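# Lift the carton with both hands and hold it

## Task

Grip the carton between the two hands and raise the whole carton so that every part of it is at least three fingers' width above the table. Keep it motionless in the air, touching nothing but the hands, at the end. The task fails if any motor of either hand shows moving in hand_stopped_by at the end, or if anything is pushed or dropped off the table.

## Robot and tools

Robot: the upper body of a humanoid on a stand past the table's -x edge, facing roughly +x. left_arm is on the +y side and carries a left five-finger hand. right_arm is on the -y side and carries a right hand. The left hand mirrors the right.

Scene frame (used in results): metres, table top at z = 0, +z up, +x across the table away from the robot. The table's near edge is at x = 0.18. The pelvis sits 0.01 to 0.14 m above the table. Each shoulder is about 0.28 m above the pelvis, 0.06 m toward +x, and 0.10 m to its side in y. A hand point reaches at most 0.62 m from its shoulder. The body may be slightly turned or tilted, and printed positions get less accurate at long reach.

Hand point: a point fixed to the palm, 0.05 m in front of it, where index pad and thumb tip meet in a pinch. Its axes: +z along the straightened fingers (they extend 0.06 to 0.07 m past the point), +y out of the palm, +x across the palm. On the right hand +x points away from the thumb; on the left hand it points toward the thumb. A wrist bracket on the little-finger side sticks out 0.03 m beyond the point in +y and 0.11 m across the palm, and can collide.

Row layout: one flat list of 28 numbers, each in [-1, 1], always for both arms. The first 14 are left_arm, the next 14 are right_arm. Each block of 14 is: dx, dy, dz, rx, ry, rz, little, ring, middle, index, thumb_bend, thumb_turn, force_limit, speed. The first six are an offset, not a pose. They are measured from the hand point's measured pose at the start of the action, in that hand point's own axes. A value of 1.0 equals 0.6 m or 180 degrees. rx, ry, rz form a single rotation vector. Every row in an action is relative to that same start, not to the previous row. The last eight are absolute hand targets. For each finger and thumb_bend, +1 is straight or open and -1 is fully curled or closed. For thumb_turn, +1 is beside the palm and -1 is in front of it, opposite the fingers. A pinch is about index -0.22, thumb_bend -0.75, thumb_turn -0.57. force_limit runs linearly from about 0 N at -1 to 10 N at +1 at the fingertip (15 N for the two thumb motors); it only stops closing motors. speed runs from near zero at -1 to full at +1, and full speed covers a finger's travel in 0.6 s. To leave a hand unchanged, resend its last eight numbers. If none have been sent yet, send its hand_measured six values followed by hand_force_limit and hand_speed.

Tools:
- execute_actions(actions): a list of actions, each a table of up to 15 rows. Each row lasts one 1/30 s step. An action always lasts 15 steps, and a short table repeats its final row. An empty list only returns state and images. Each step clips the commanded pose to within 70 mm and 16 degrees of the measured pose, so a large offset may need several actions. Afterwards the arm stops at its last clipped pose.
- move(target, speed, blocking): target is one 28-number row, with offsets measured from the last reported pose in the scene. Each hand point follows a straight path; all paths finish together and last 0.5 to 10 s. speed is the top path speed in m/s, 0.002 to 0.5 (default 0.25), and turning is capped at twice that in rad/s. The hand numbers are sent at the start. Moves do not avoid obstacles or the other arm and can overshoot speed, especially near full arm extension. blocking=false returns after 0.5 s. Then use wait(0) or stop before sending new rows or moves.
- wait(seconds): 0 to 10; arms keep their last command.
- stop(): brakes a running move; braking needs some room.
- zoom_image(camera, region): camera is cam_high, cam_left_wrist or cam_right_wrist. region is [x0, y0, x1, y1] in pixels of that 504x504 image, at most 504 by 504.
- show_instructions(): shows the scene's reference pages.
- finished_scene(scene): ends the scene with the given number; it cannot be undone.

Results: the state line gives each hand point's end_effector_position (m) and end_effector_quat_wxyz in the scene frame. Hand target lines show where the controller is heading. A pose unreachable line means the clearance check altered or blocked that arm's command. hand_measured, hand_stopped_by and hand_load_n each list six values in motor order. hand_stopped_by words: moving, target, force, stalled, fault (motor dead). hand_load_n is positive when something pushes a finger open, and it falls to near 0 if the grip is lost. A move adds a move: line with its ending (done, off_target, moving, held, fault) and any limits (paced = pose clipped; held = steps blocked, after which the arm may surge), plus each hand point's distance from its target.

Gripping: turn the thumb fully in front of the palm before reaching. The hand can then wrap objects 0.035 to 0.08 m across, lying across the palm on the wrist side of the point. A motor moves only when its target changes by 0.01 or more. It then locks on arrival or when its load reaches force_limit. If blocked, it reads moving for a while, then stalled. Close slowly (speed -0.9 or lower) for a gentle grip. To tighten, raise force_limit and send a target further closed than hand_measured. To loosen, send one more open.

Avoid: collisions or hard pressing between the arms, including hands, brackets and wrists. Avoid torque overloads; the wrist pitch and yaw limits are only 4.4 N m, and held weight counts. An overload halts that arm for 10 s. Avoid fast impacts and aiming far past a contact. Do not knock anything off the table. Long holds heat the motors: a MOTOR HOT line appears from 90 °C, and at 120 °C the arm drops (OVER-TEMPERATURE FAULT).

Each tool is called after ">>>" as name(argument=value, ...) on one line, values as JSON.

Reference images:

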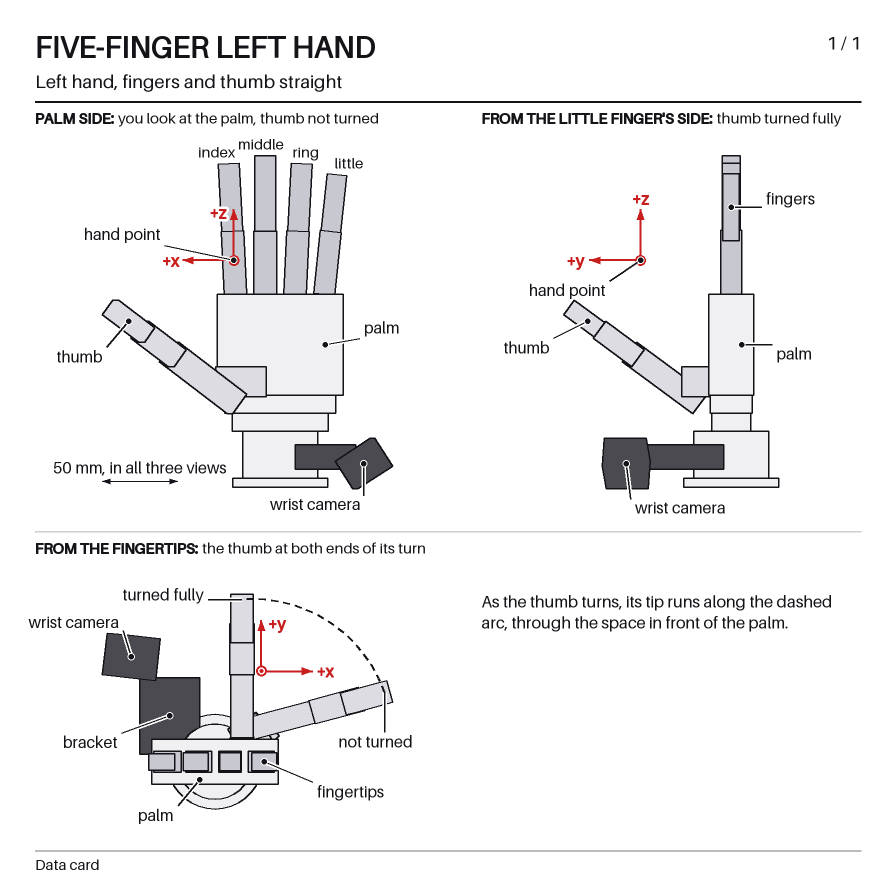

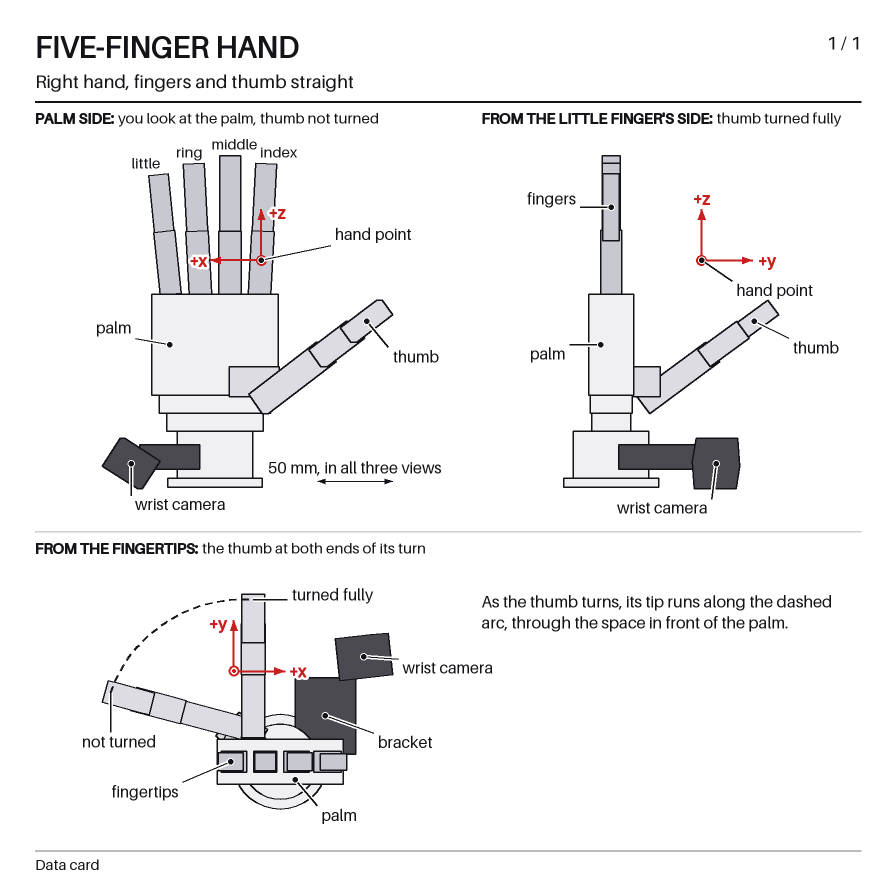

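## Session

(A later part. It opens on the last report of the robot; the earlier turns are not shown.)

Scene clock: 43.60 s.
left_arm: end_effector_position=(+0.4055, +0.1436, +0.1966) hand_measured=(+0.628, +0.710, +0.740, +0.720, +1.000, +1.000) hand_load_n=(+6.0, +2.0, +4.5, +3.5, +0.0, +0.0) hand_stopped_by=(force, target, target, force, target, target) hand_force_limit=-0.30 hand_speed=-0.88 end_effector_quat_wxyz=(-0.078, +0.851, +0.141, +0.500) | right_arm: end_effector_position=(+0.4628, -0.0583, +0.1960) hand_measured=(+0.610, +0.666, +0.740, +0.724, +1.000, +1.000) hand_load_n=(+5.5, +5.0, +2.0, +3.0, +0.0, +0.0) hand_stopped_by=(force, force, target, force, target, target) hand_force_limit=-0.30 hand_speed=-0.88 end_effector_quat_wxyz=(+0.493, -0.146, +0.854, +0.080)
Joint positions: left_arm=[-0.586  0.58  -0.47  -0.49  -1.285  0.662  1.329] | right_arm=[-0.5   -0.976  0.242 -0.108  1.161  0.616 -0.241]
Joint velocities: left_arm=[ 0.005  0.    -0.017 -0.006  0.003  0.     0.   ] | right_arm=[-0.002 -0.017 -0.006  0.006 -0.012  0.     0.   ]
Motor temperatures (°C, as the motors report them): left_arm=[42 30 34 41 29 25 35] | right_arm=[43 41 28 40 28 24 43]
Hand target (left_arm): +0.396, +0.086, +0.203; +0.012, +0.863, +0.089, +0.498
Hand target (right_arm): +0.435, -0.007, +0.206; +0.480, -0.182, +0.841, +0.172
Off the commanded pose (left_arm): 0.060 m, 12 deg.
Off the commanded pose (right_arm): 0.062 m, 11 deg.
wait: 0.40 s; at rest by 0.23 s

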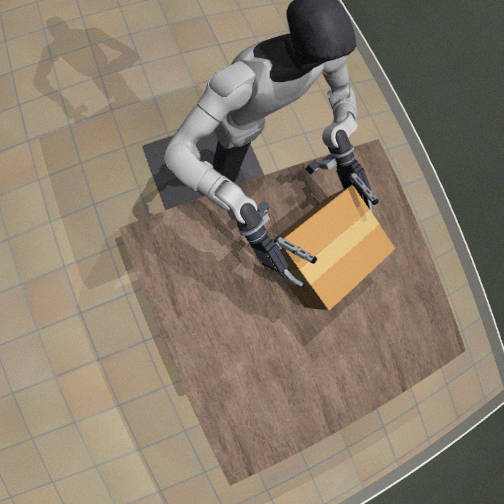

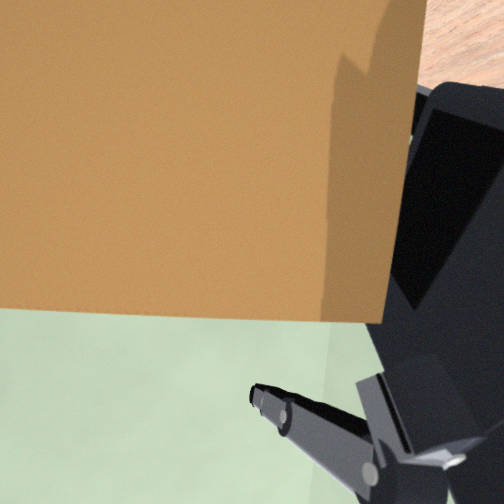

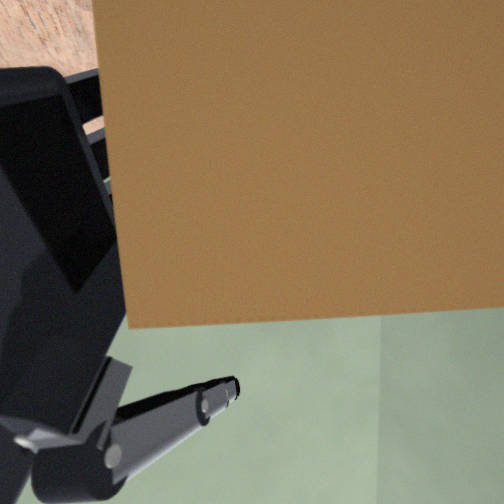

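>>> execute_actions(actions=[[[-0.011,0.091,-0.038,-0.065,-0.010,0.001,0.5,0.71,0.74,0.48,1,1,-0.3,-0.88,-0.011,0.100,-0.018,-0.062,-0.004,0.009,0.5,0.5,0.74,0.5,1,1,-0.3,-0.88],[-0.009,0.090,-0.038,-0.065,-0.010,0.001,0.5,0.71,0.74,0.48,1,1,-0.3,-0.88,-0.013,0.099,-0.018,-0.062,-0.004,0.009,0.5,0.5,0.74,0.5,1,1,-0.3,-0.88],[-0.006,0.089,-0.038,-0.064,-0.009,0.001,0.5,0.71,0.74,0.48,1,1,-0.3,-0.88,-0.016,0.098,-0.018,-0.061,-0.005,0.009,0.5,0.5,0.74,0.5,1,1,-0.3,-0.88],[-0.002,0.088,-0.039,-0.064,-0.008,0.001,0.5,0.71,0.74,0.48,1,1,-0.3,-0.88,-0.020,0.097,-0.019,-0.061,-0.006,0.009,0.5,0.5,0.74,0.5,1,1,-0.3,-0.88],[0.002,0.087,-0.039,-0.063,-0.007,0.001,0.5,0.71,0.74,0.48,1,1,-0.3,-0.88,-0.024,0.096,-0.019,-0.060,-0.007,0.009,0.5,0.5,0.74,0.5,1,1,-0.3,-0.88],[0.006,0.086,-0.040,-0.063,-0.007,0.001,0.5,0.71,0.74,0.48,1,1,-0.3,-0.88,-0.028,0.095,-0.020,-0.060,-0.007,0.009,0.5,0.5,0.74,0.5,1,1,-0.3,-0.88],[0.010,0.086,-0.041,-0.063,-0.006,0.001,0.5,0.71,0.74,0.48,1,1,-0.3,-0.88,-0.032,0.095,-0.021,-0.060,-0.008,0.009,0.5,0.5,0.74,0.5,1,1,-0.3,-0.88],[0.014,0.086,-0.041,-0.063,-0.005,0.001,0.5,0.71,0.74,0.48,1,1,-0.3,-0.88,-0.036,0.095,-0.021,-0.060,-0.009,0.009,0.5,0.5,0.74,0.5,1,1,-0.3,-0.88],[0.018,0.086,-0.042,-0.063,-0.004,0.001,0.5,0.71,0.74,0.48,1,1,-0.3,-0.88,-0.040,0.095,-0.022,-0.060,-0.010,0.009,0.5,0.5,0.74,0.5,1,1,-0.3,-0.88],[0.022,0.086,-0.043,-0.063,-0.003,0.001,0.5,0.71,0.74,0.48,1,1,-0.3,-0.88,-0.044,0.095,-0.023,-0.060,-0.011,0.009,0.5,0.5,0.74,0.5,1,1,-0.3,-0.88],[0.026,0.086,-0.044,-0.063,-0.002,0.001,0.5,0.71,0.74,0.48,1,1,-0.3,-0.88,-0.048,0.095,-0.024,-0.060,-0.012,0.009,0.5,0.5,0.74,0.5,1,1,-0.3,-0.88],[0.030,0.086,-0.044,-0.063,-0.002,0.001,0.5,0.71,0.74,0.48,1,1,-0.3,-0.88,-0.052,0.095,-0.024,-0.060,-0.012,0.009,0.5,0.5,0.74,0.5,1,1,-0.3,-0.88],[0.034,0.086,-0.045,-0.063,-0.001,0.001,0.5,0.71,0.74,0.48,1,1,-0.3,-0.88,-0.056,0.095,-0.025,-0.060,-0.013,0.009,0.5,0.5,0.74,0.5,1,1,-0.3,-0.88],[0.038,0.086,-0.046,-0.063,0,0.001,0.5,0.71,0.74,0.48,1,1,-0.3,-0.88,-0.060,0.095,-0.026,-0.060,-0.014,0.009,0.5,0.5,0.74,0.5,1,1,-0.3,-0.88],[0.042,0.086,-0.047,-0.063,0.001,0.001,0.5,0.71,0.74,0.48,1,1,-0.3,-0.88,-0.064,0.095,-0.027,-0.060,-0.015,0.009,0.5,0.5,0.74,0.5,1,1,-0.3,-0.88]],[[0.006,0.086,-0.039,-0.063,-0.007,0.001,0.5,0.71,0.74,0.48,1,1,-0.3,-0.88,-0.028,0.095,-0.019,-0.060,-0.007,0.009,0.5,0.5,0.74,0.5,1,1,-0.3,-0.88],[0.010,0.086,-0.040,-0.063,-0.006,0.001,0.5,0.71,0.74,0.48,1,1,-0.3,-0.88,-0.032,0.095,-0.020,-0.060,-0.008,0.009,0.5,0.5,0.74,0.5,1,1,-0.3,-0.88],[0.014,0.086,-0.041,-0.063,-0.005,0.001,0.5,0.71,0.74,0.48,1,1,-0.3,-0.88,-0.036,0.095,-0.021,-0.060,-0.009,0.009,0.5,0.5,0.74,0.5,1,1,-0.3,-0.88],[0.018,0.086,-0.042,-0.063,-0.004,0.001,0.5,0.71,0.74,0.48,1,1,-0.3,-0.88,-0.040,0.095,-0.022,-0.060,-0.010,0.009,0.5,0.5,0.74,0.5,1,1,-0.3,-0.88],[0.022,0.086,-0.043,-0.063,-0.003,0.001,0.5,0.71,0.74,0.48,1,1,-0.3,-0.88,-0.044,0.095,-0.023,-0.060,-0.011,0.009,0.5,0.5,0.74,0.5,1,1,-0.3,-0.88],[0.026,0.086,-0.044,-0.063,-0.002,0.001,0.5,0.71,0.74,0.48,1,1,-0.3,-0.88,-0.048,0.095,-0.024,-0.060,-0.012,0.009,0.5,0.5,0.74,0.5,1,1,-0.3,-0.88],[0.030,0.086,-0.044,-0.063,-0.002,0.001,0.5,0.71,0.74,0.48,1,1,-0.3,-0.88,-0.052,0.095,-0.024,-0.060,-0.012,0.009,0.5,0.5,0.74,0.5,1,1,-0.3,-0.88],[0.034,0.086,-0.045,-0.063,-0.001,0.001,0.5,0.71,0.74,0.48,1,1,-0.3,-0.88,-0.056,0.095,-0.025,-0.060,-0.013,0.009,0.5,0.5,0.74,0.5,1,1,-0.3,-0.88],[0.038,0.086,-0.046,-0.063,0,0.001,0.5,0.71,0.74,0.48,1,1,-0.3,-0.88,-0.060,0.095,-0.026,-0.060,-0.014,0.009,0.5,0.5,0.74,0.5,1,1,-0.3,-0.88],[0.042,0.086,-0.047,-0.063,0.001,0.001,0.5,0.71,0.74,0.48,1,1,-0.3,-0.88,-0.064,0.095,-0.027,-0.060,-0.015,0.009,0.5,0.5,0.74,0.5,1,1,-0.3,-0.88],[0.045,0.086,-0.047,-0.063,0.002,0.001,0.5,0.71,0.74,0.48,1,1,-0.3,-0.88,-0.067,0.095,-0.027,-0.060,-0.016,0.009,0.5,0.5,0.74,0.5,1,1,-0.3,-0.88],[0.048,0.086,-0.048,-0.063,0.002,0.001,0.5,0.71,0.74,0.48,1,1,-0.3,-0.88,-0.070,0.095,-0.028,-0.060,-0.016,0.009,0.5,0.5,0.74,0.5,1,1,-0.3,-0.88],[0.050,0.086,-0.048,-0.063,0.002,0.001,0.5,0.71,0.74,0.48,1,1,-0.3,-0.88,-0.072,0.095,-0.028,-0.060,-0.016,0.009,0.5,0.5,0.74,0.5,1,1,-0.3,-0.88]]])

>>> wait(seconds=0.5)

Scene clock: 45.47 s.
left_arm: end_effector_position=(+0.4213, +0.1488, +0.2602) hand_measured=(+0.630, +0.710, +0.740, +0.720, +1.000, +1.000) hand_load_n=(+7.5, +3.5, +2.0, +0.5, +0.0, +0.0) hand_stopped_by=(force, target, target, force, target, target) hand_force_limit=-0.30 hand_speed=-0.88 end_effector_quat_wxyz=(-0.073, +0.834, +0.144, +0.528) | right_arm: end_effector_position=(+0.4791, -0.0499, +0.2505) hand_measured=(+0.608, +0.666, +0.740, +0.724, +1.000, +1.000) hand_load_n=(+4.0, +8.0, +0.5, +1.0, +0.0, +0.0) hand_stopped_by=(force, force, target, force, target, target) hand_force_limit=-0.30 hand_speed=-0.88 end_effector_quat_wxyz=(+0.510, -0.144, +0.844, +0.087)
Joint positions: left_arm=[-0.785  0.6   -0.356 -0.501 -1.511  0.77   1.474] | right_arm=[-0.659 -0.99   0.148 -0.109  1.244  0.795 -0.28 ]
Joint velocities: left_arm=[-0.051 -0.008  0.006  0.061 -0.163  0.051  0.038] | right_arm=[-0.04   0.002 -0.043  0.038  0.009  0.164 -0.027]
Motor temperatures (°C, as the motors report them): left_arm=[43 30 34 41 29 25 36] | right_arm=[44 41 28 41 28 26 45]
Hand target (left_arm): +0.413, +0.097, +0.268; +0.006, +0.844, +0.091, +0.529
Hand target (right_arm): +0.454, -0.002, +0.266; +0.505, -0.181, +0.826, +0.173
Off the commanded pose (left_arm): 0.054 m, 11 deg.
Off the commanded pose (right_arm): 0.057 m, 11 deg.

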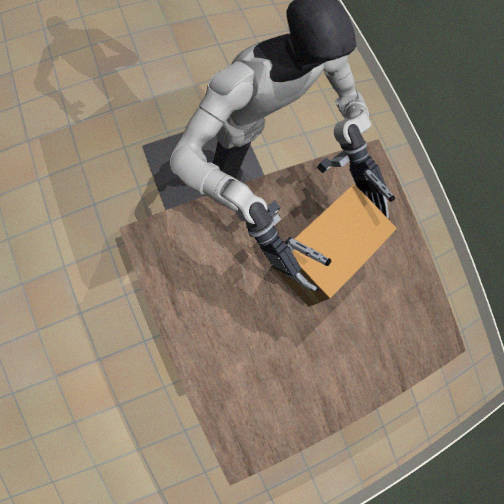

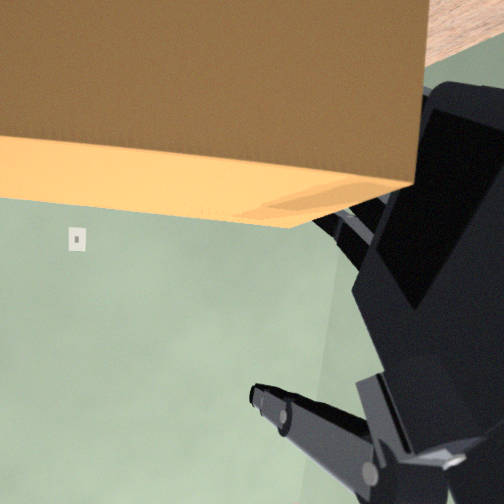

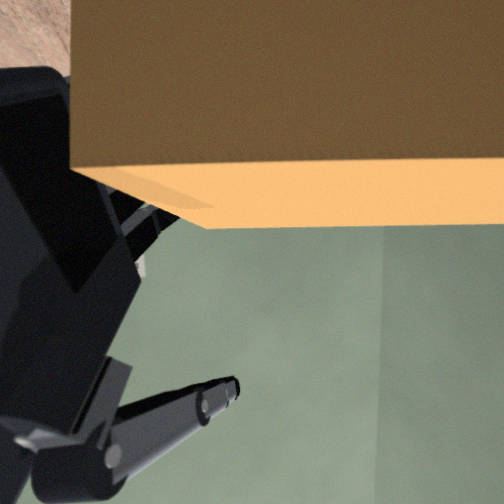

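Scene clock: 45.97 s.
left_arm: end_effector_position=(+0.4228, +0.1492, +0.2658) hand_measured=(+0.630, +0.710, +0.740, +0.720, +1.000, +1.000) hand_load_n=(+9.0, +3.0, +1.5, +0.5, +0.0, +0.0) hand_stopped_by=(force, target, target, force, target, target) hand_force_limit=-0.30 hand_speed=-0.88 end_effector_quat_wxyz=(-0.071, +0.831, +0.146, +0.532) | right_arm: end_effector_position=(+0.4809, -0.0497, +0.2556) hand_measured=(+0.608, +0.666, +0.740, +0.724, +1.000, +1.000) hand_load_n=(+5.5, +7.5, +0.5, +0.5, +0.0, +0.0) hand_stopped_by=(force, force, target, force, target, target) hand_force_limit=-0.30 hand_speed=-0.88 end_effector_quat_wxyz=(+0.515, -0.142, +0.841, +0.088)
Joint positions: left_arm=[-0.797  0.6   -0.349 -0.5   -1.515  0.771  1.477] | right_arm=[-0.668 -0.988  0.14  -0.108  1.244  0.798 -0.282]
Joint velocities: left_arm=[ 0.006 -0.002  0.011  0.006 -0.005  0.     0.   ] | right_arm=[-0.002  0.005 -0.002  0.003 -0.005  0.     0.   ]
Motor temperatures (°C, as the motors report them): left_arm=[43 30 34 41 29 25 37] | right_arm=[44 41 28 41 28 26 45]
Hand target (left_arm): +0.413, +0.097, +0.268; +0.006, +0.844, +0.091, +0.529
Hand target (right_arm): +0.454, -0.002, +0.266; +0.505, -0.181, +0.826, +0.173
Off the commanded pose (left_arm): 0.054 m, 11 deg.
Off the commanded pose (right_arm): 0.057 m, 11 deg.
wait: 0.50 s; at rest by 0.37 s

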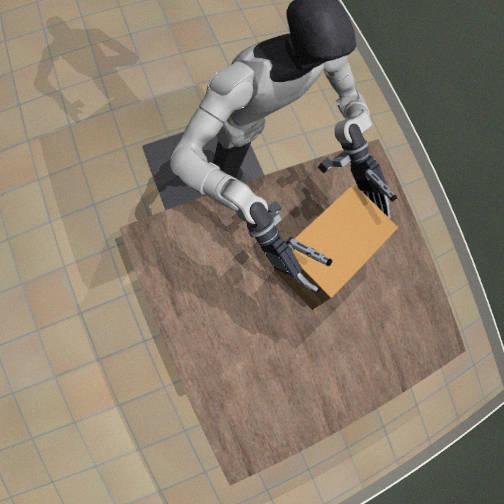

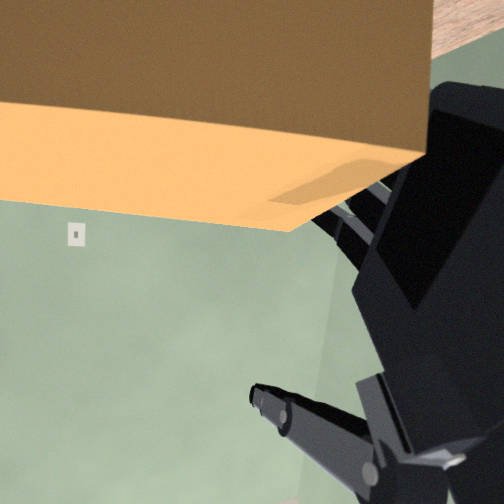

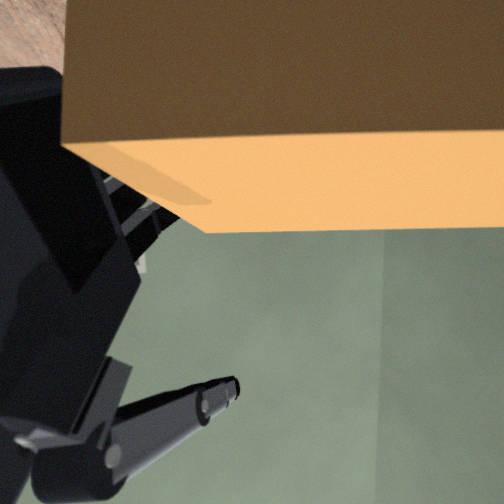

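>>> execute_actions(actions=[[[-0.021,0.082,-0.032,-0.060,-0.012,0.005,0.5,0.71,0.74,0.48,1,1,-0.3,-0.88,-0.005,0.094,-0.016,-0.059,-0.006,0.007,0.5,0.5,0.74,0.5,1,1,-0.3,-0.88],[-0.025,0.082,-0.030,-0.060,-0.012,0.005,0.5,0.71,0.74,0.48,1,1,-0.3,-0.88,-0.001,0.094,-0.014,-0.059,-0.006,0.007,0.5,0.5,0.74,0.5,1,1,-0.3,-0.88],[-0.029,0.082,-0.028,-0.060,-0.012,0.005,0.5,0.71,0.74,0.48,1,1,-0.3,-0.88,0.003,0.094,-0.012,-0.059,-0.006,0.007,0.5,0.5,0.74,0.5,1,1,-0.3,-0.88],[-0.033,0.082,-0.025,-0.060,-0.012,0.005,0.5,0.71,0.74,0.48,1,1,-0.3,-0.88,0.007,0.094,-0.009,-0.059,-0.006,0.007,0.5,0.5,0.74,0.5,1,1,-0.3,-0.88],[-0.037,0.080,-0.022,-0.058,-0.012,0.005,0.5,0.71,0.74,0.48,1,1,-0.3,-0.88,0.011,0.092,-0.006,-0.057,-0.005,0.007,0.5,0.5,0.74,0.5,1,1,-0.3,-0.88],[-0.040,0.078,-0.018,-0.056,-0.012,0.005,0.5,0.71,0.74,0.48,1,1,-0.3,-0.88,0.014,0.089,-0.002,-0.055,-0.004,0.007,0.5,0.5,0.74,0.5,1,1,-0.3,-0.88],[-0.042,0.075,-0.013,-0.054,-0.012,0.005,0.5,0.71,0.74,0.48,1,1,-0.3,-0.88,0.017,0.086,0.003,-0.053,-0.003,0.006,0.5,0.5,0.74,0.5,1,1,-0.3,-0.88],[-0.043,0.071,-0.007,-0.051,-0.012,0.005,0.5,0.71,0.74,0.48,1,1,-0.3,-0.88,0.019,0.082,0.008,-0.050,-0.002,0.006,0.5,0.5,0.74,0.5,1,1,-0.3,-0.88],[-0.043,0.066,-0.001,-0.047,-0.012,0.005,0.5,0.71,0.74,0.48,1,1,-0.3,-0.88,0.020,0.076,0.013,-0.046,-0.001,0.005,0.5,0.5,0.74,0.5,1,1,-0.3,-0.88],[-0.042,0.060,0.005,-0.043,-0.012,0.005,0.5,0.71,0.74,0.48,1,1,-0.3,-0.88,0.021,0.069,0.018,-0.042,0,0.005,0.5,0.5,0.74,0.5,1,1,-0.3,-0.88],[-0.041,0.053,0.011,-0.038,-0.012,0.005,0.5,0.71,0.74,0.48,1,1,-0.3,-0.88,0.022,0.061,0.023,-0.037,0,0.004,0.5,0.5,0.74,0.5,1,1,-0.3,-0.88],[-0.040,0.046,0.016,-0.033,-0.012,0.005,0.5,0.71,0.74,0.48,1,1,-0.3,-0.88,0.022,0.053,0.027,-0.032,0,0.004,0.5,0.5,0.74,0.5,1,1,-0.3,-0.88],[-0.039,0.040,0.020,-0.029,-0.012,0.005,0.5,0.71,0.74,0.48,1,1,-0.3,-0.88,0.022,0.046,0.030,-0.028,0,0.003,0.5,0.5,0.74,0.5,1,1,-0.3,-0.88]]])

>>> wait(seconds=0.3)

Scene clock: 47.57 s.
left_arm: end_effector_position=(+0.4325, +0.1563, +0.2420) hand_measured=(+0.630, +0.710, +0.740, +0.720, +1.000, +1.000) hand_load_n=(+4.5, +1.5, +1.5, +0.5, +0.0, +0.0) hand_stopped_by=(force, target, target, force, target, target) hand_force_limit=-0.30 hand_speed=-0.88 end_effector_quat_wxyz=(-0.077, +0.835, +0.146, +0.525) | right_arm: end_effector_position=(+0.4913, -0.0459, +0.2353) hand_measured=(+0.608, +0.666, +0.740, +0.724, +1.000, +1.000) hand_load_n=(+3.0, +4.0, +0.0, +0.0, +0.0, +0.0) hand_stopped_by=(force, force, target, force, target, target) hand_force_limit=-0.30 hand_speed=-0.88 end_effector_quat_wxyz=(+0.514, -0.139, +0.842, +0.089)
Joint positions: left_arm=[-0.755  0.599 -0.378 -0.418 -1.394  0.737  1.343] | right_arm=[-0.685 -0.915  0.197 -0.016  1.136  0.734 -0.226]
Joint velocities: left_arm=[-0.046  0.     0.003  0.181  0.094  0.    -0.172] | right_arm=[-0.138  0.118  0.121  0.245 -0.181 -0.086  0.143]
Motor temperatures (°C, as the motors report them): left_arm=[44 30 34 41 29 25 37] | right_arm=[45 41 28 41 28 27 46]
Hand target (left_arm): +0.430, +0.127, +0.241; -0.036, +0.844, +0.117, +0.522
Hand target (right_arm): +0.481, -0.022, +0.236; +0.508, -0.158, +0.837, +0.127
Off the commanded pose (left_arm): 0.030 m, 6 deg.
Off the commanded pose (right_arm): 0.027 m, 5 deg.

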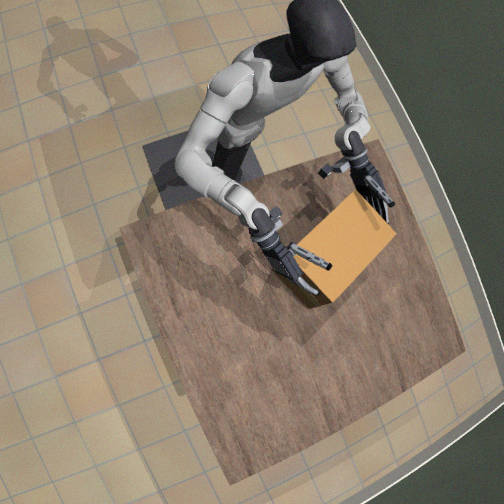

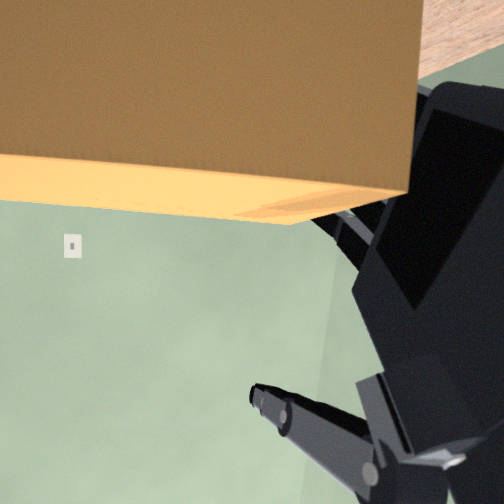

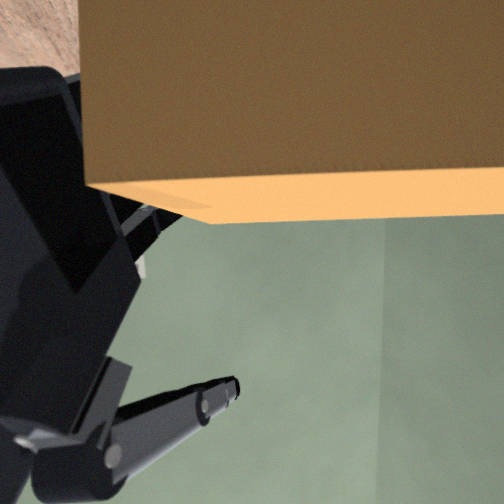

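Scene clock: 47.87 s.
left_arm: end_effector_position=(+0.4325, +0.1555, +0.2358) hand_measured=(+0.628, +0.710, +0.740, +0.720, +1.000, +1.000) hand_load_n=(+2.5, +0.5, +1.5, +1.5, +0.0, +0.0) hand_stopped_by=(force, target, target, force, target, target) hand_force_limit=-0.30 hand_speed=-0.88 end_effector_quat_wxyz=(-0.081, +0.839, +0.140, +0.519) | right_arm: end_effector_position=(+0.4915, -0.0459, +0.2298) hand_measured=(+0.608, +0.666, +0.740, +0.724, +1.000, +1.000) hand_load_n=(+2.0, +4.0, +0.0, +0.0, +0.0, +0.0) hand_stopped_by=(force, force, target, force, target, target) hand_force_limit=-0.30 hand_speed=-0.88 end_effector_quat_wxyz=(+0.509, -0.143, +0.844, +0.085)
Joint positions: left_arm=[-0.753  0.6   -0.386 -0.405 -1.39   0.744  1.335] | right_arm=[-0.689 -0.911  0.21  -0.003  1.123  0.735 -0.219]
Joint velocities: left_arm=[ 0.046  0.02  -0.031  0.021  0.006  0.017 -0.016] | right_arm=[0.034 0.    0.032 0.006 0.005 0.03  0.   ]
Motor temperatures (°C, as the motors report them): left_arm=[44 30 34 41 29 25 37] | right_arm=[45 41 28 41 28 27 45]
Hand target (left_arm): +0.430, +0.127, +0.241; -0.036, +0.844, +0.117, +0.522
Hand target (right_arm): +0.481, -0.022, +0.236; +0.508, -0.158, +0.837, +0.127
Off the commanded pose (left_arm): 0.030 m, 6 deg.
Off the commanded pose (right_arm): 0.028 m, 5 deg.
wait: 0.30 s; no rest

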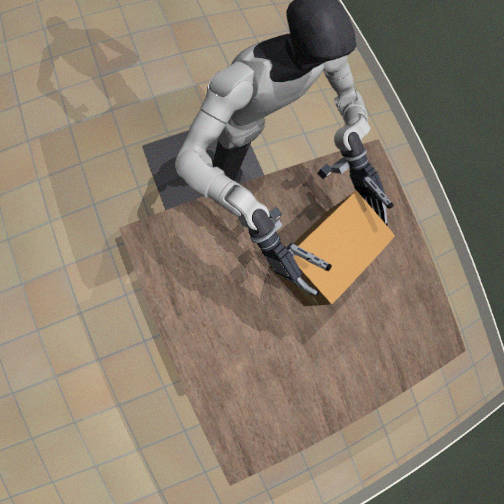

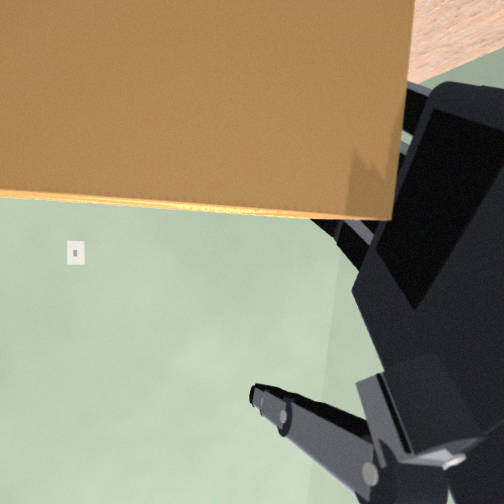

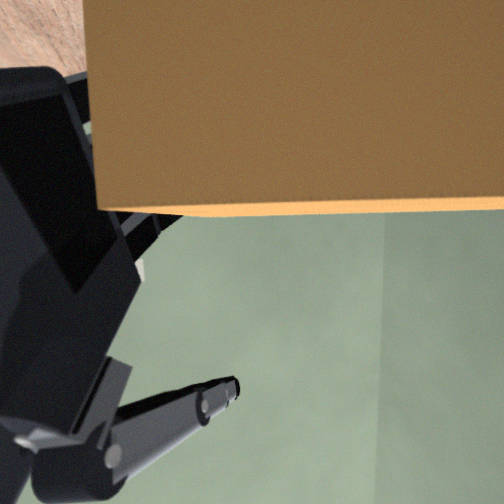

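>>> move(target=[-0.085,-0.024,0.007,0,-0.019,0,0.5,0.71,0.74,0.48,1,1,-0.3,-0.88,0.087,-0.023,-0.002,0,0.012,0,0.5,0.5,0.74,0.5,1,1,-0.3,-0.88], speed=0.08)

Scene clock: 49.40 s.
left_arm: end_effector_position=(+0.4096, +0.1635, +0.1868) hand_measured=(+0.628, +0.710, +0.740, +0.720, +1.000, +1.000) hand_load_n=(+0.0, +0.0, +0.0, +0.0, +0.0, +0.0) hand_stopped_by=(force, target, target, force, target, target) hand_force_limit=-0.30 hand_speed=-0.88 end_effector_quat_wxyz=(-0.079, +0.856, +0.140, +0.492) | right_arm: end_effector_position=(+0.4732, -0.0688, +0.1843) hand_measured=(+0.608, +0.666, +0.740, +0.724, +1.000, +1.000) hand_load_n=(+0.0, +0.0, +0.0, +0.0, +0.0, +0.0) hand_stopped_by=(force, force, target, force, target, target) hand_force_limit=-0.30 hand_speed=-0.88 end_effector_quat_wxyz=(+0.492, -0.140, +0.855, +0.083)
Joint positions: left_arm=[-0.559  0.636 -0.414 -0.442 -1.286  0.669  1.221] | right_arm=[-0.51  -0.919  0.222  0.009  1.054  0.595 -0.13 ]
Joint velocities: left_arm=[ 0.002 -0.009 -0.009 -0.009  0.008  0.    -0.001] | right_arm=[-0.002 -0.002  0.012  0.008 -0.012 -0.005  0.   ]
Motor temperatures (°C, as the motors report them): left_arm=[43 30 34 41 29 25 36] | right_arm=[45 41 28 40 28 27 43]
Hand target (left_arm): +0.410, +0.164, +0.188; -0.079, +0.854, +0.140, +0.494
Hand target (right_arm): +0.474, -0.069, +0.185; +0.494, -0.142, +0.854, +0.081
Off the commanded pose (left_arm): 0.002 m, 0 deg.
Off the commanded pose (right_arm): 0.002 m, 0 deg.
move: done

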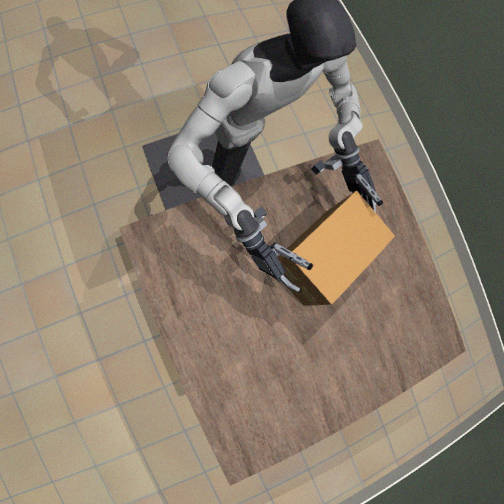

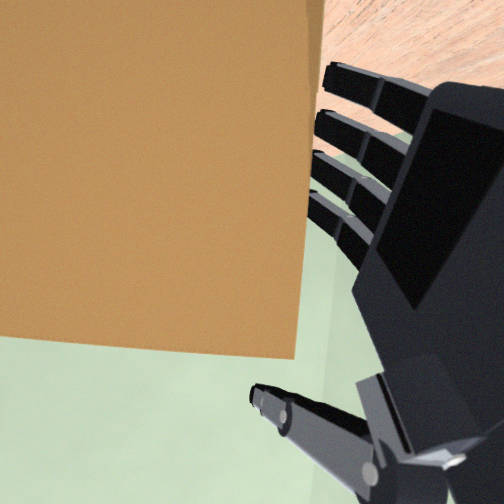

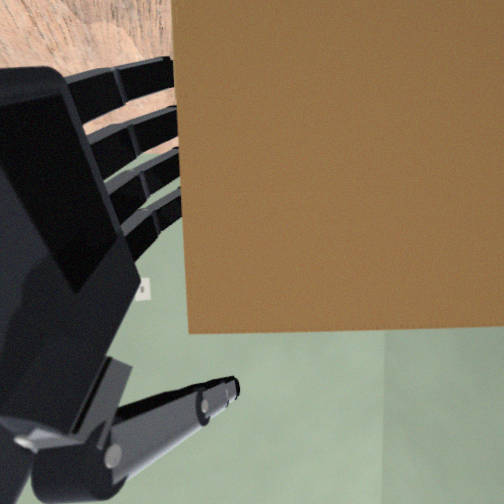

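>>> zoom_image(camera="cam_high", region=[230, 140, 420, 330])

Region (230, 140, 420, 330) of cam_high's 504x504 image, scaled by 2.653, with more detail than that image has.

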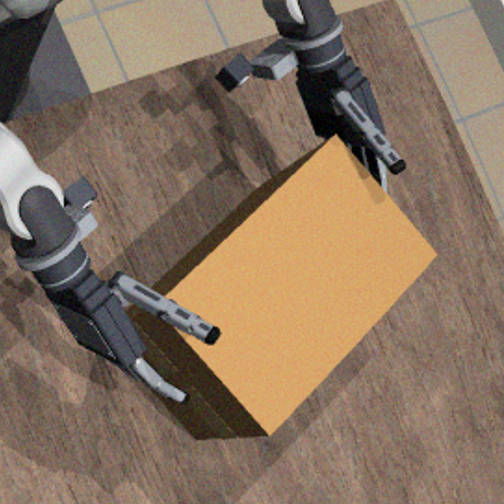

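>>> move(target=[-0.003,0.018,-0.006,0.004,0,0,0.5,0.71,0.74,0.48,1,1,-0.3,-0.88,-0.007,0.020,0.013,-0.004,0,0,0.5,0.5,0.74,0.5,1,1,-0.3,-0.88], speed=0.04)

>>> move(target=[-0.017,0.102,-0.034,-0.066,-0.012,0,0.5,0.71,0.74,0.48,1,1,-0.3,-0.88,0.002,0.111,-0.013,-0.064,0,0.009,0.5,0.5,0.74,0.5,1,1,-0.3,-0.88], speed=0.07)

Scene clock: 50.67 s.
left_arm: end_effector_position=(+0.4087, +0.1524, +0.1850) hand_measured=(+0.628, +0.710, +0.740, +0.720, +1.000, +1.000) hand_load_n=(+0.0, +0.0, +0.0, +0.0, +0.0, +0.0) hand_stopped_by=(force, target, target, force, target, target) hand_force_limit=-0.30 hand_speed=-0.88 end_effector_quat_wxyz=(-0.083, +0.857, +0.145, +0.488) | right_arm: end_effector_position=(+0.4776, -0.0558, +0.1845) hand_measured=(+0.608, +0.666, +0.740, +0.724, +1.000, +1.000) hand_load_n=(+0.0, +0.5, +0.0, +0.0, +0.0, +0.0) hand_stopped_by=(force, force, target, force, target, target) hand_force_limit=-0.30 hand_speed=-0.88 end_effector_quat_wxyz=(+0.492, -0.142, +0.854, +0.088)
Joint positions: left_arm=[-0.577  0.585 -0.451 -0.442 -1.279  0.669  1.289] | right_arm=[-0.561 -0.885  0.254  0.03   1.051  0.606 -0.15 ]
Joint velocities: left_arm=[-0.002  0.    -0.006  0.003  0.     0.     0.001] | right_arm=[ 0.    -0.005 -0.012  0.002  0.003  0.    -0.002]
Motor temperatures (°C, as the motors report them): left_arm=[43 30 34 41 29 25 34] | right_arm=[45 41 28 40 28 26 41]
Hand target (left_arm): +0.409, +0.152, +0.186; -0.084, +0.856, +0.144, +0.490
Hand target (right_arm): +0.478, -0.055, +0.184; +0.491, -0.143, +0.855, +0.088
Off the commanded pose (left_arm): 0.002 m, 0 deg.
Off the commanded pose (right_arm): 0.001 m, 0 deg.
move: done

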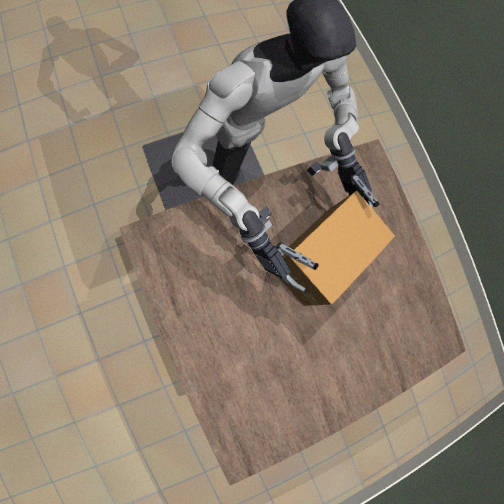

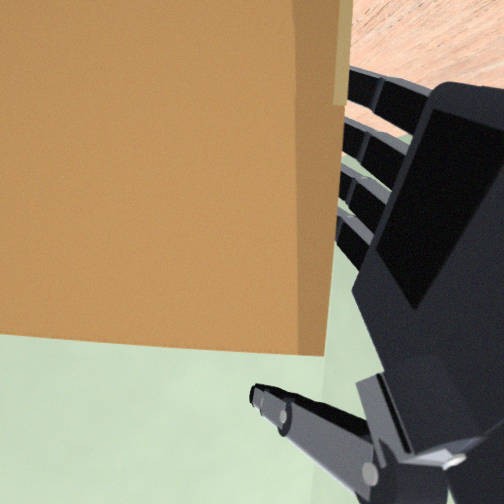

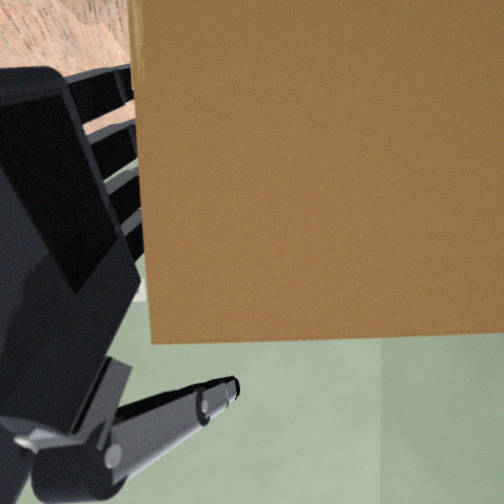

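Scene clock: 52.40 s.
left_arm: end_effector_position=(+0.4091, +0.1465, +0.1835) hand_measured=(+0.630, +0.710, +0.740, +0.720, +1.000, +1.000) hand_load_n=(+7.5, +2.0, +0.5, +1.0, +0.0, +0.0) hand_stopped_by=(force, target, target, force, target, target) hand_force_limit=-0.30 hand_speed=-0.88 end_effector_quat_wxyz=(-0.085, +0.858, +0.136, +0.488) | right_arm: end_effector_position=(+0.4763, -0.0536, +0.1841) hand_measured=(+0.608, +0.666, +0.740, +0.724, +1.000, +1.000) hand_load_n=(+5.5, +7.5, +0.0, +0.0, +0.0, +0.0) hand_stopped_by=(force, force, target, force, target, target) hand_force_limit=-0.30 hand_speed=-0.88 end_effector_quat_wxyz=(+0.493, -0.149, +0.853, +0.082)
Joint positions: left_arm=[-0.589  0.572 -0.468 -0.436 -1.269  0.679  1.294] | right_arm=[-0.561 -0.882  0.254  0.014  1.036  0.617 -0.159]
Joint velocities: left_arm=[ 0.011 -0.011 -0.017  0.005  0.003  0.001  0.   ] | right_arm=[ 0.009  0.011 -0.008  0.005  0.002  0.005  0.   ]
Motor temperatures (°C, as the motors report them): left_arm=[43 30 34 41 29 25 34] | right_arm=[45 41 28 39 28 26 41]
Hand target (left_arm): +0.402, +0.090, +0.189; +0.008, +0.871, +0.096, +0.483
Hand target (right_arm): +0.447, +0.000, +0.190; +0.473, -0.179, +0.843, +0.180
Off the commanded pose (left_arm): 0.059 m, 12 deg.
Off the commanded pose (right_arm): 0.065 m, 12 deg.
move: off_target (left_arm, right_arm)

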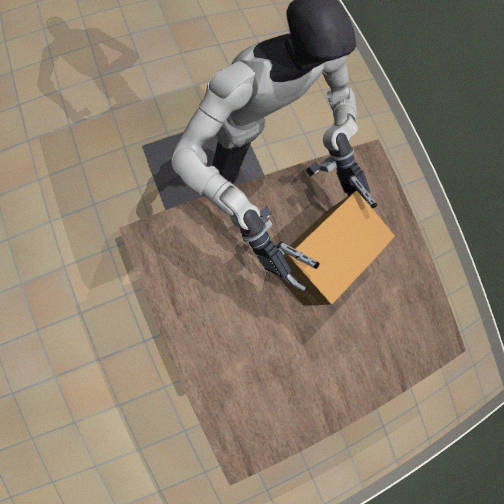

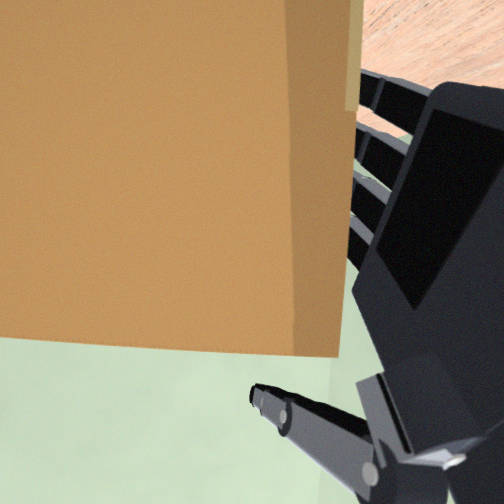

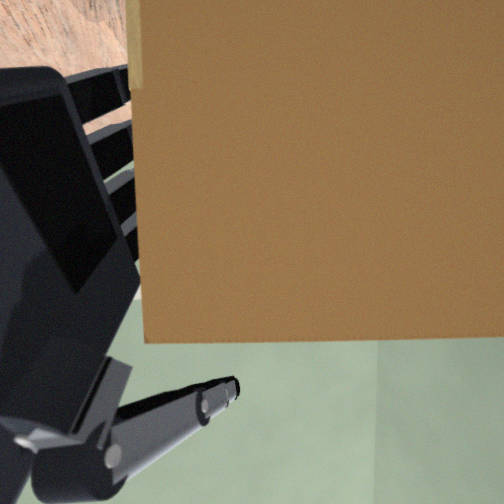

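>>> execute_actions(actions=[[[-0.012,0.096,-0.034,-0.065,-0.0127,-0.006,0.5,0.71,0.45,0.45,1,1,-0.2,-0.88,-0.001,0.108,-0.013,-0.065,0,0.0145,0.5,0.5,0.45,0.45,1,1,-0.2,-0.88],[-0.012,0.099,-0.035,-0.067,-0.0127,-0.006,0.5,0.71,0.45,0.45,1,1,-0.2,-0.88,-0.001,0.109,-0.013,-0.066,0,0.0145,0.5,0.5,0.45,0.45,1,1,-0.2,-0.88],[-0.012,0.101,-0.036,-0.068,-0.0127,-0.006,0.5,0.71,0.45,0.45,1,1,-0.2,-0.88,-0.001,0.109,-0.013,-0.066,0,0.0145,0.5,0.5,0.45,0.45,1,1,-0.2,-0.88]]])

Scene clock: 53.40 s.
left_arm: end_effector_position=(+0.4097, +0.1469, +0.1831) hand_measured=(+0.630, +0.710, +0.710, +0.694, +1.000, +1.000) hand_load_n=(+4.0, +0.0, +4.5, +4.0, +0.0, +0.0) hand_stopped_by=(force, target, force, force, target, target) hand_force_limit=-0.20 hand_speed=-0.88 end_effector_quat_wxyz=(-0.088, +0.858, +0.138, +0.486) | right_arm: end_effector_position=(+0.4768, -0.0539, +0.1840) hand_measured=(+0.608, +0.666, +0.682, +0.660, +1.000, +1.000) hand_load_n=(+2.0, +3.5, +4.5, +4.0, +0.0, +0.0) hand_stopped_by=(force, force, force, force, target, target) hand_force_limit=-0.20 hand_speed=-0.88 end_effector_quat_wxyz=(+0.492, -0.147, +0.854, +0.081)
Joint positions: left_arm=[-0.593  0.565 -0.469 -0.431 -1.269  0.681  1.305] | right_arm=[-0.563 -0.878  0.25   0.014  1.036  0.626 -0.164]
Joint velocities: left_arm=[-0.003  0.005  0.005  0.009 -0.012  0.     0.   ] | right_arm=[ 0.005  0.008 -0.014 -0.003  0.011  0.008  0.   ]
Motor temperatures (°C, as the motors report them): left_arm=[43 30 34 41 29 25 35] | right_arm=[44 41 28 40 28 25 41]
Hand target (left_arm): +0.401, +0.085, +0.191; +0.014, +0.871, +0.093, +0.482
Hand target (right_arm): +0.447, +0.001, +0.190; +0.472, -0.180, +0.844, +0.181
Off the commanded pose (left_arm): 0.065 m, 13 deg.
Off the commanded pose (right_arm): 0.066 m, 12 deg.

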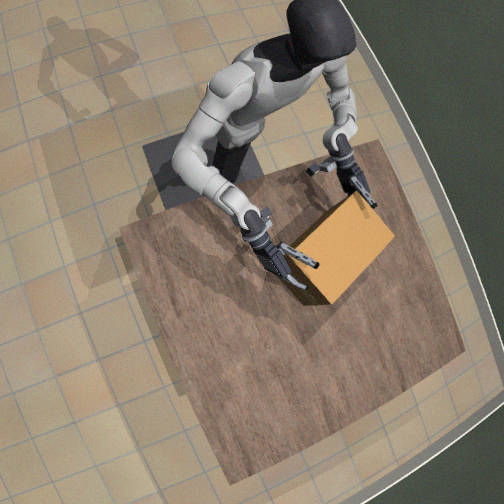

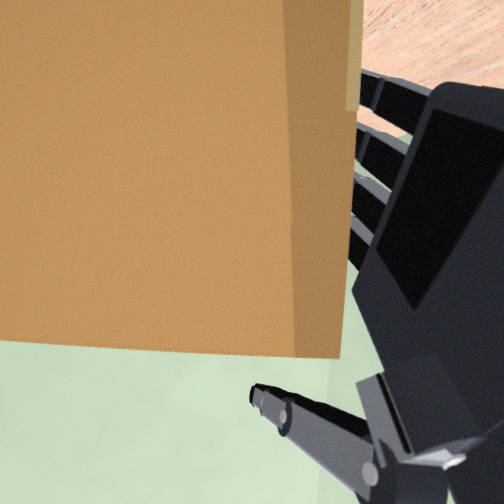

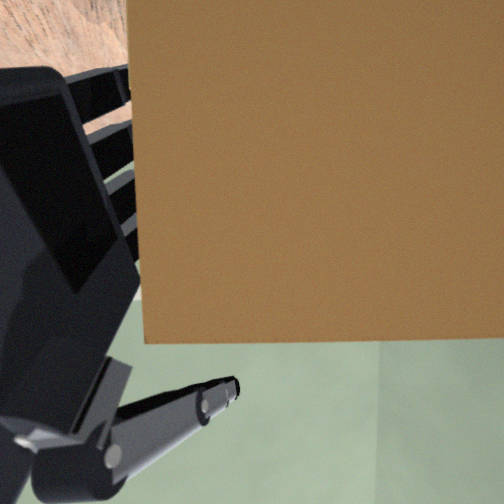

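>>> execute_actions(actions=[[[-0.010,0.101,-0.038,-0.070,-0.011,-0.006,0.5,0.71,0.45,0.45,1,1,-0.2,-0.88,-0.003,0.109,-0.014,-0.067,-0.001,0.014,0.5,0.5,0.45,0.45,1,1,-0.2,-0.88],[-0.008,0.101,-0.039,-0.070,-0.010,-0.006,0.5,0.71,0.45,0.45,1,1,-0.2,-0.88,-0.006,0.109,-0.015,-0.067,-0.002,0.014,0.5,0.5,0.45,0.45,1,1,-0.2,-0.88],[-0.006,0.101,-0.040,-0.070,-0.009,-0.006,0.5,0.71,0.45,0.45,1,1,-0.2,-0.88,-0.008,0.109,-0.016,-0.067,-0.003,0.014,0.5,0.5,0.45,0.45,1,1,-0.2,-0.88],[-0.004,0.101,-0.041,-0.070,-0.008,-0.006,0.5,0.71,0.45,0.45,1,1,-0.2,-0.88,-0.011,0.109,-0.017,-0.067,-0.004,0.014,0.5,0.5,0.45,0.45,1,1,-0.2,-0.88],[-0.002,0.101,-0.042,-0.070,-0.007,-0.006,0.5,0.71,0.45,0.45,1,1,-0.2,-0.88,-0.013,0.109,-0.018,-0.067,-0.005,0.014,0.5,0.5,0.45,0.45,1,1,-0.2,-0.88],[0,0.101,-0.043,-0.070,-0.006,-0.006,0.5,0.71,0.45,0.45,1,1,-0.2,-0.88,-0.016,0.109,-0.019,-0.067,-0.006,0.014,0.5,0.5,0.45,0.45,1,1,-0.2,-0.88],[0.002,0.101,-0.043,-0.070,-0.006,-0.006,0.5,0.71,0.45,0.45,1,1,-0.2,-0.88,-0.018,0.109,-0.020,-0.067,-0.007,0.014,0.5,0.5,0.45,0.45,1,1,-0.2,-0.88],[0.004,0.101,-0.044,-0.070,-0.005,-0.006,0.5,0.71,0.45,0.45,1,1,-0.2,-0.88,-0.021,0.109,-0.021,-0.067,-0.008,0.014,0.5,0.5,0.45,0.45,1,1,-0.2,-0.88],[0.006,0.101,-0.045,-0.070,-0.004,-0.006,0.5,0.71,0.45,0.45,1,1,-0.2,-0.88,-0.023,0.109,-0.022,-0.067,-0.009,0.014,0.5,0.5,0.45,0.45,1,1,-0.2,-0.88],[0.008,0.101,-0.046,-0.070,-0.003,-0.006,0.5,0.71,0.45,0.45,1,1,-0.2,-0.88,-0.026,0.109,-0.023,-0.067,-0.010,0.014,0.5,0.5,0.45,0.45,1,1,-0.2,-0.88]]])

>>> wait(seconds=0.6)

Scene clock: 54.47 s.
left_arm: end_effector_position=(+0.4092, +0.1461, +0.1831) hand_measured=(+0.630, +0.710, +0.710, +0.696, +1.000, +1.000) hand_load_n=(+4.0, +0.0, +5.0, +4.5, +0.0, +0.0) hand_stopped_by=(force, target, force, force, target, target) hand_force_limit=-0.20 hand_speed=-0.88 end_effector_quat_wxyz=(-0.091, +0.860, +0.135, +0.484) | right_arm: end_effector_position=(+0.4752, -0.0544, +0.1846) hand_measured=(+0.608, +0.666, +0.682, +0.660, +1.000, +1.000) hand_load_n=(+2.0, +4.0, +4.5, +3.5, +0.0, +0.0) hand_stopped_by=(force, force, force, force, target, target) hand_force_limit=-0.20 hand_speed=-0.88 end_effector_quat_wxyz=(+0.486, -0.147, +0.858, +0.081)
Joint positions: left_arm=[-0.6    0.561 -0.469 -0.433 -1.279  0.695  1.321] | right_arm=[-0.56  -0.875  0.226 -0.002  1.037  0.664 -0.168]
Joint velocities: left_arm=[ 0.    -0.002  0.    -0.011 -0.008  0.005  0.009] | right_arm=[ 0.017  0.029 -0.06  -0.025  0.009  0.046 -0.003]
Motor temperatures (°C, as the motors report them): left_arm=[43 30 34 41 29 25 35] | right_arm=[44 41 28 40 28 25 43]
Hand target (left_arm): +0.403, +0.086, +0.203; +0.011, +0.864, +0.092, +0.494
Hand target (right_arm): +0.449, +0.002, +0.205; +0.484, -0.180, +0.837, +0.183
Off the commanded pose (left_arm): 0.066 m, 13 deg.
Off the commanded pose (right_arm): 0.068 m, 13 deg.

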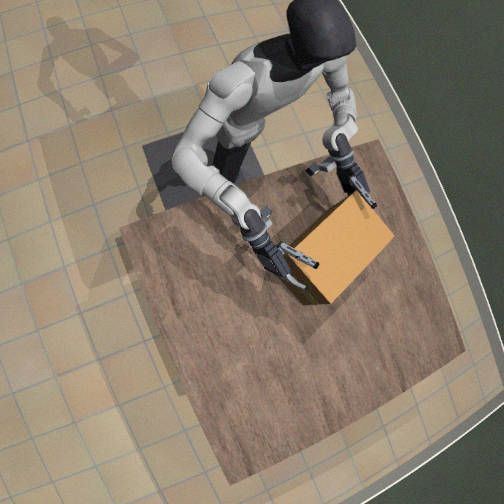

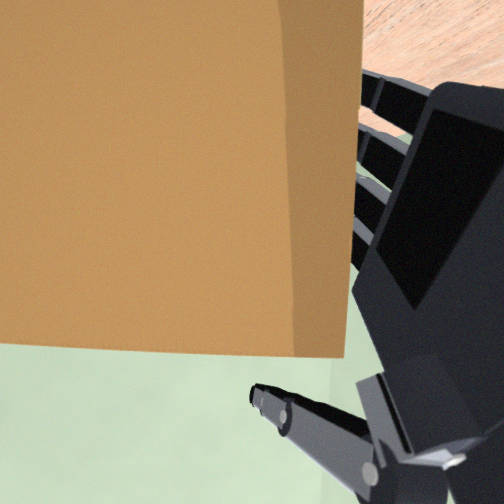

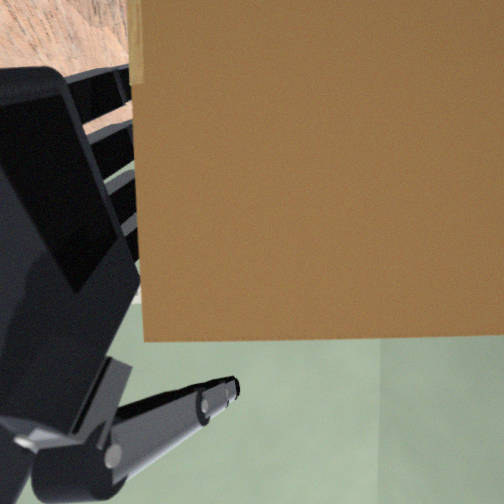

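Scene clock: 55.07 s.
left_arm: end_effector_position=(+0.4092, +0.1460, +0.1831) hand_measured=(+0.630, +0.710, +0.710, +0.696, +1.000, +1.000) hand_load_n=(+4.0, +0.0, +4.5, +4.5, +0.0, +0.0) hand_stopped_by=(force, target, force, force, target, target) hand_force_limit=-0.20 hand_speed=-0.88 end_effector_quat_wxyz=(-0.091, +0.860, +0.135, +0.484) | right_arm: end_effector_position=(+0.4750, -0.0545, +0.1846) hand_measured=(+0.608, +0.666, +0.682, +0.660, +1.000, +1.000) hand_load_n=(+2.5, +4.0, +4.5, +3.5, +0.0, +0.0) hand_stopped_by=(force, force, force, force, target, target) hand_force_limit=-0.20 hand_speed=-0.88 end_effector_quat_wxyz=(+0.486, -0.146, +0.858, +0.081)
Joint positions: left_arm=[-0.6    0.561 -0.469 -0.433 -1.28   0.696  1.322] | right_arm=[-0.559 -0.873  0.223 -0.003  1.037  0.666 -0.168]
Joint velocities: left_arm=[-0.003  0.     0.006 -0.003 -0.008  0.     0.   ] | right_arm=[ 0.008  0.     0.    -0.003  0.     0.     0.   ]
Motor temperatures (°C, as the motors report them): left_arm=[43 30 34 41 29 25 36] | right_arm=[45 41 28 40 28 25 43]
Hand target (left_arm): +0.403, +0.086, +0.203; +0.011, +0.864, +0.092, +0.494
Hand target (right_arm): +0.449, +0.002, +0.205; +0.484, -0.180, +0.837, +0.183
Off the commanded pose (left_arm): 0.066 m, 13 deg.
Off the commanded pose (right_arm): 0.068 m, 13 deg.
wait: 0.60 s; at rest by 0.17 s

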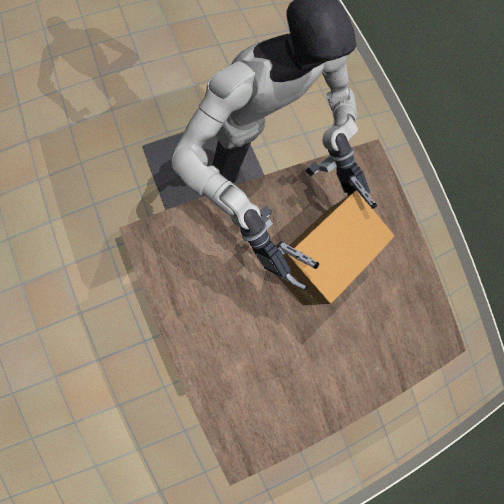

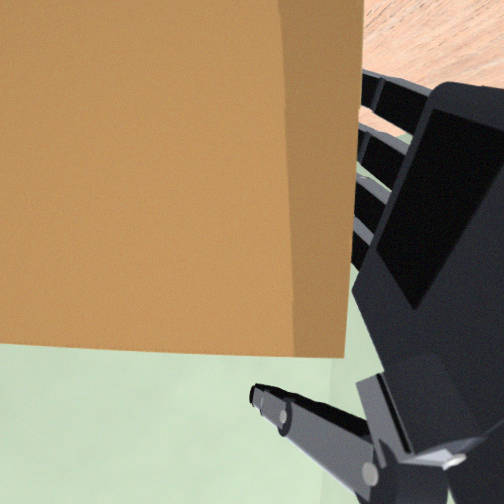

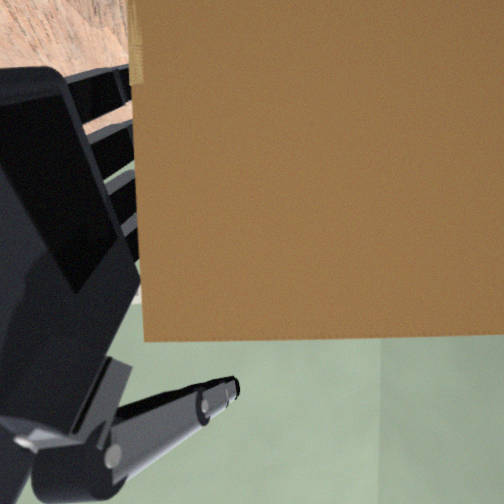

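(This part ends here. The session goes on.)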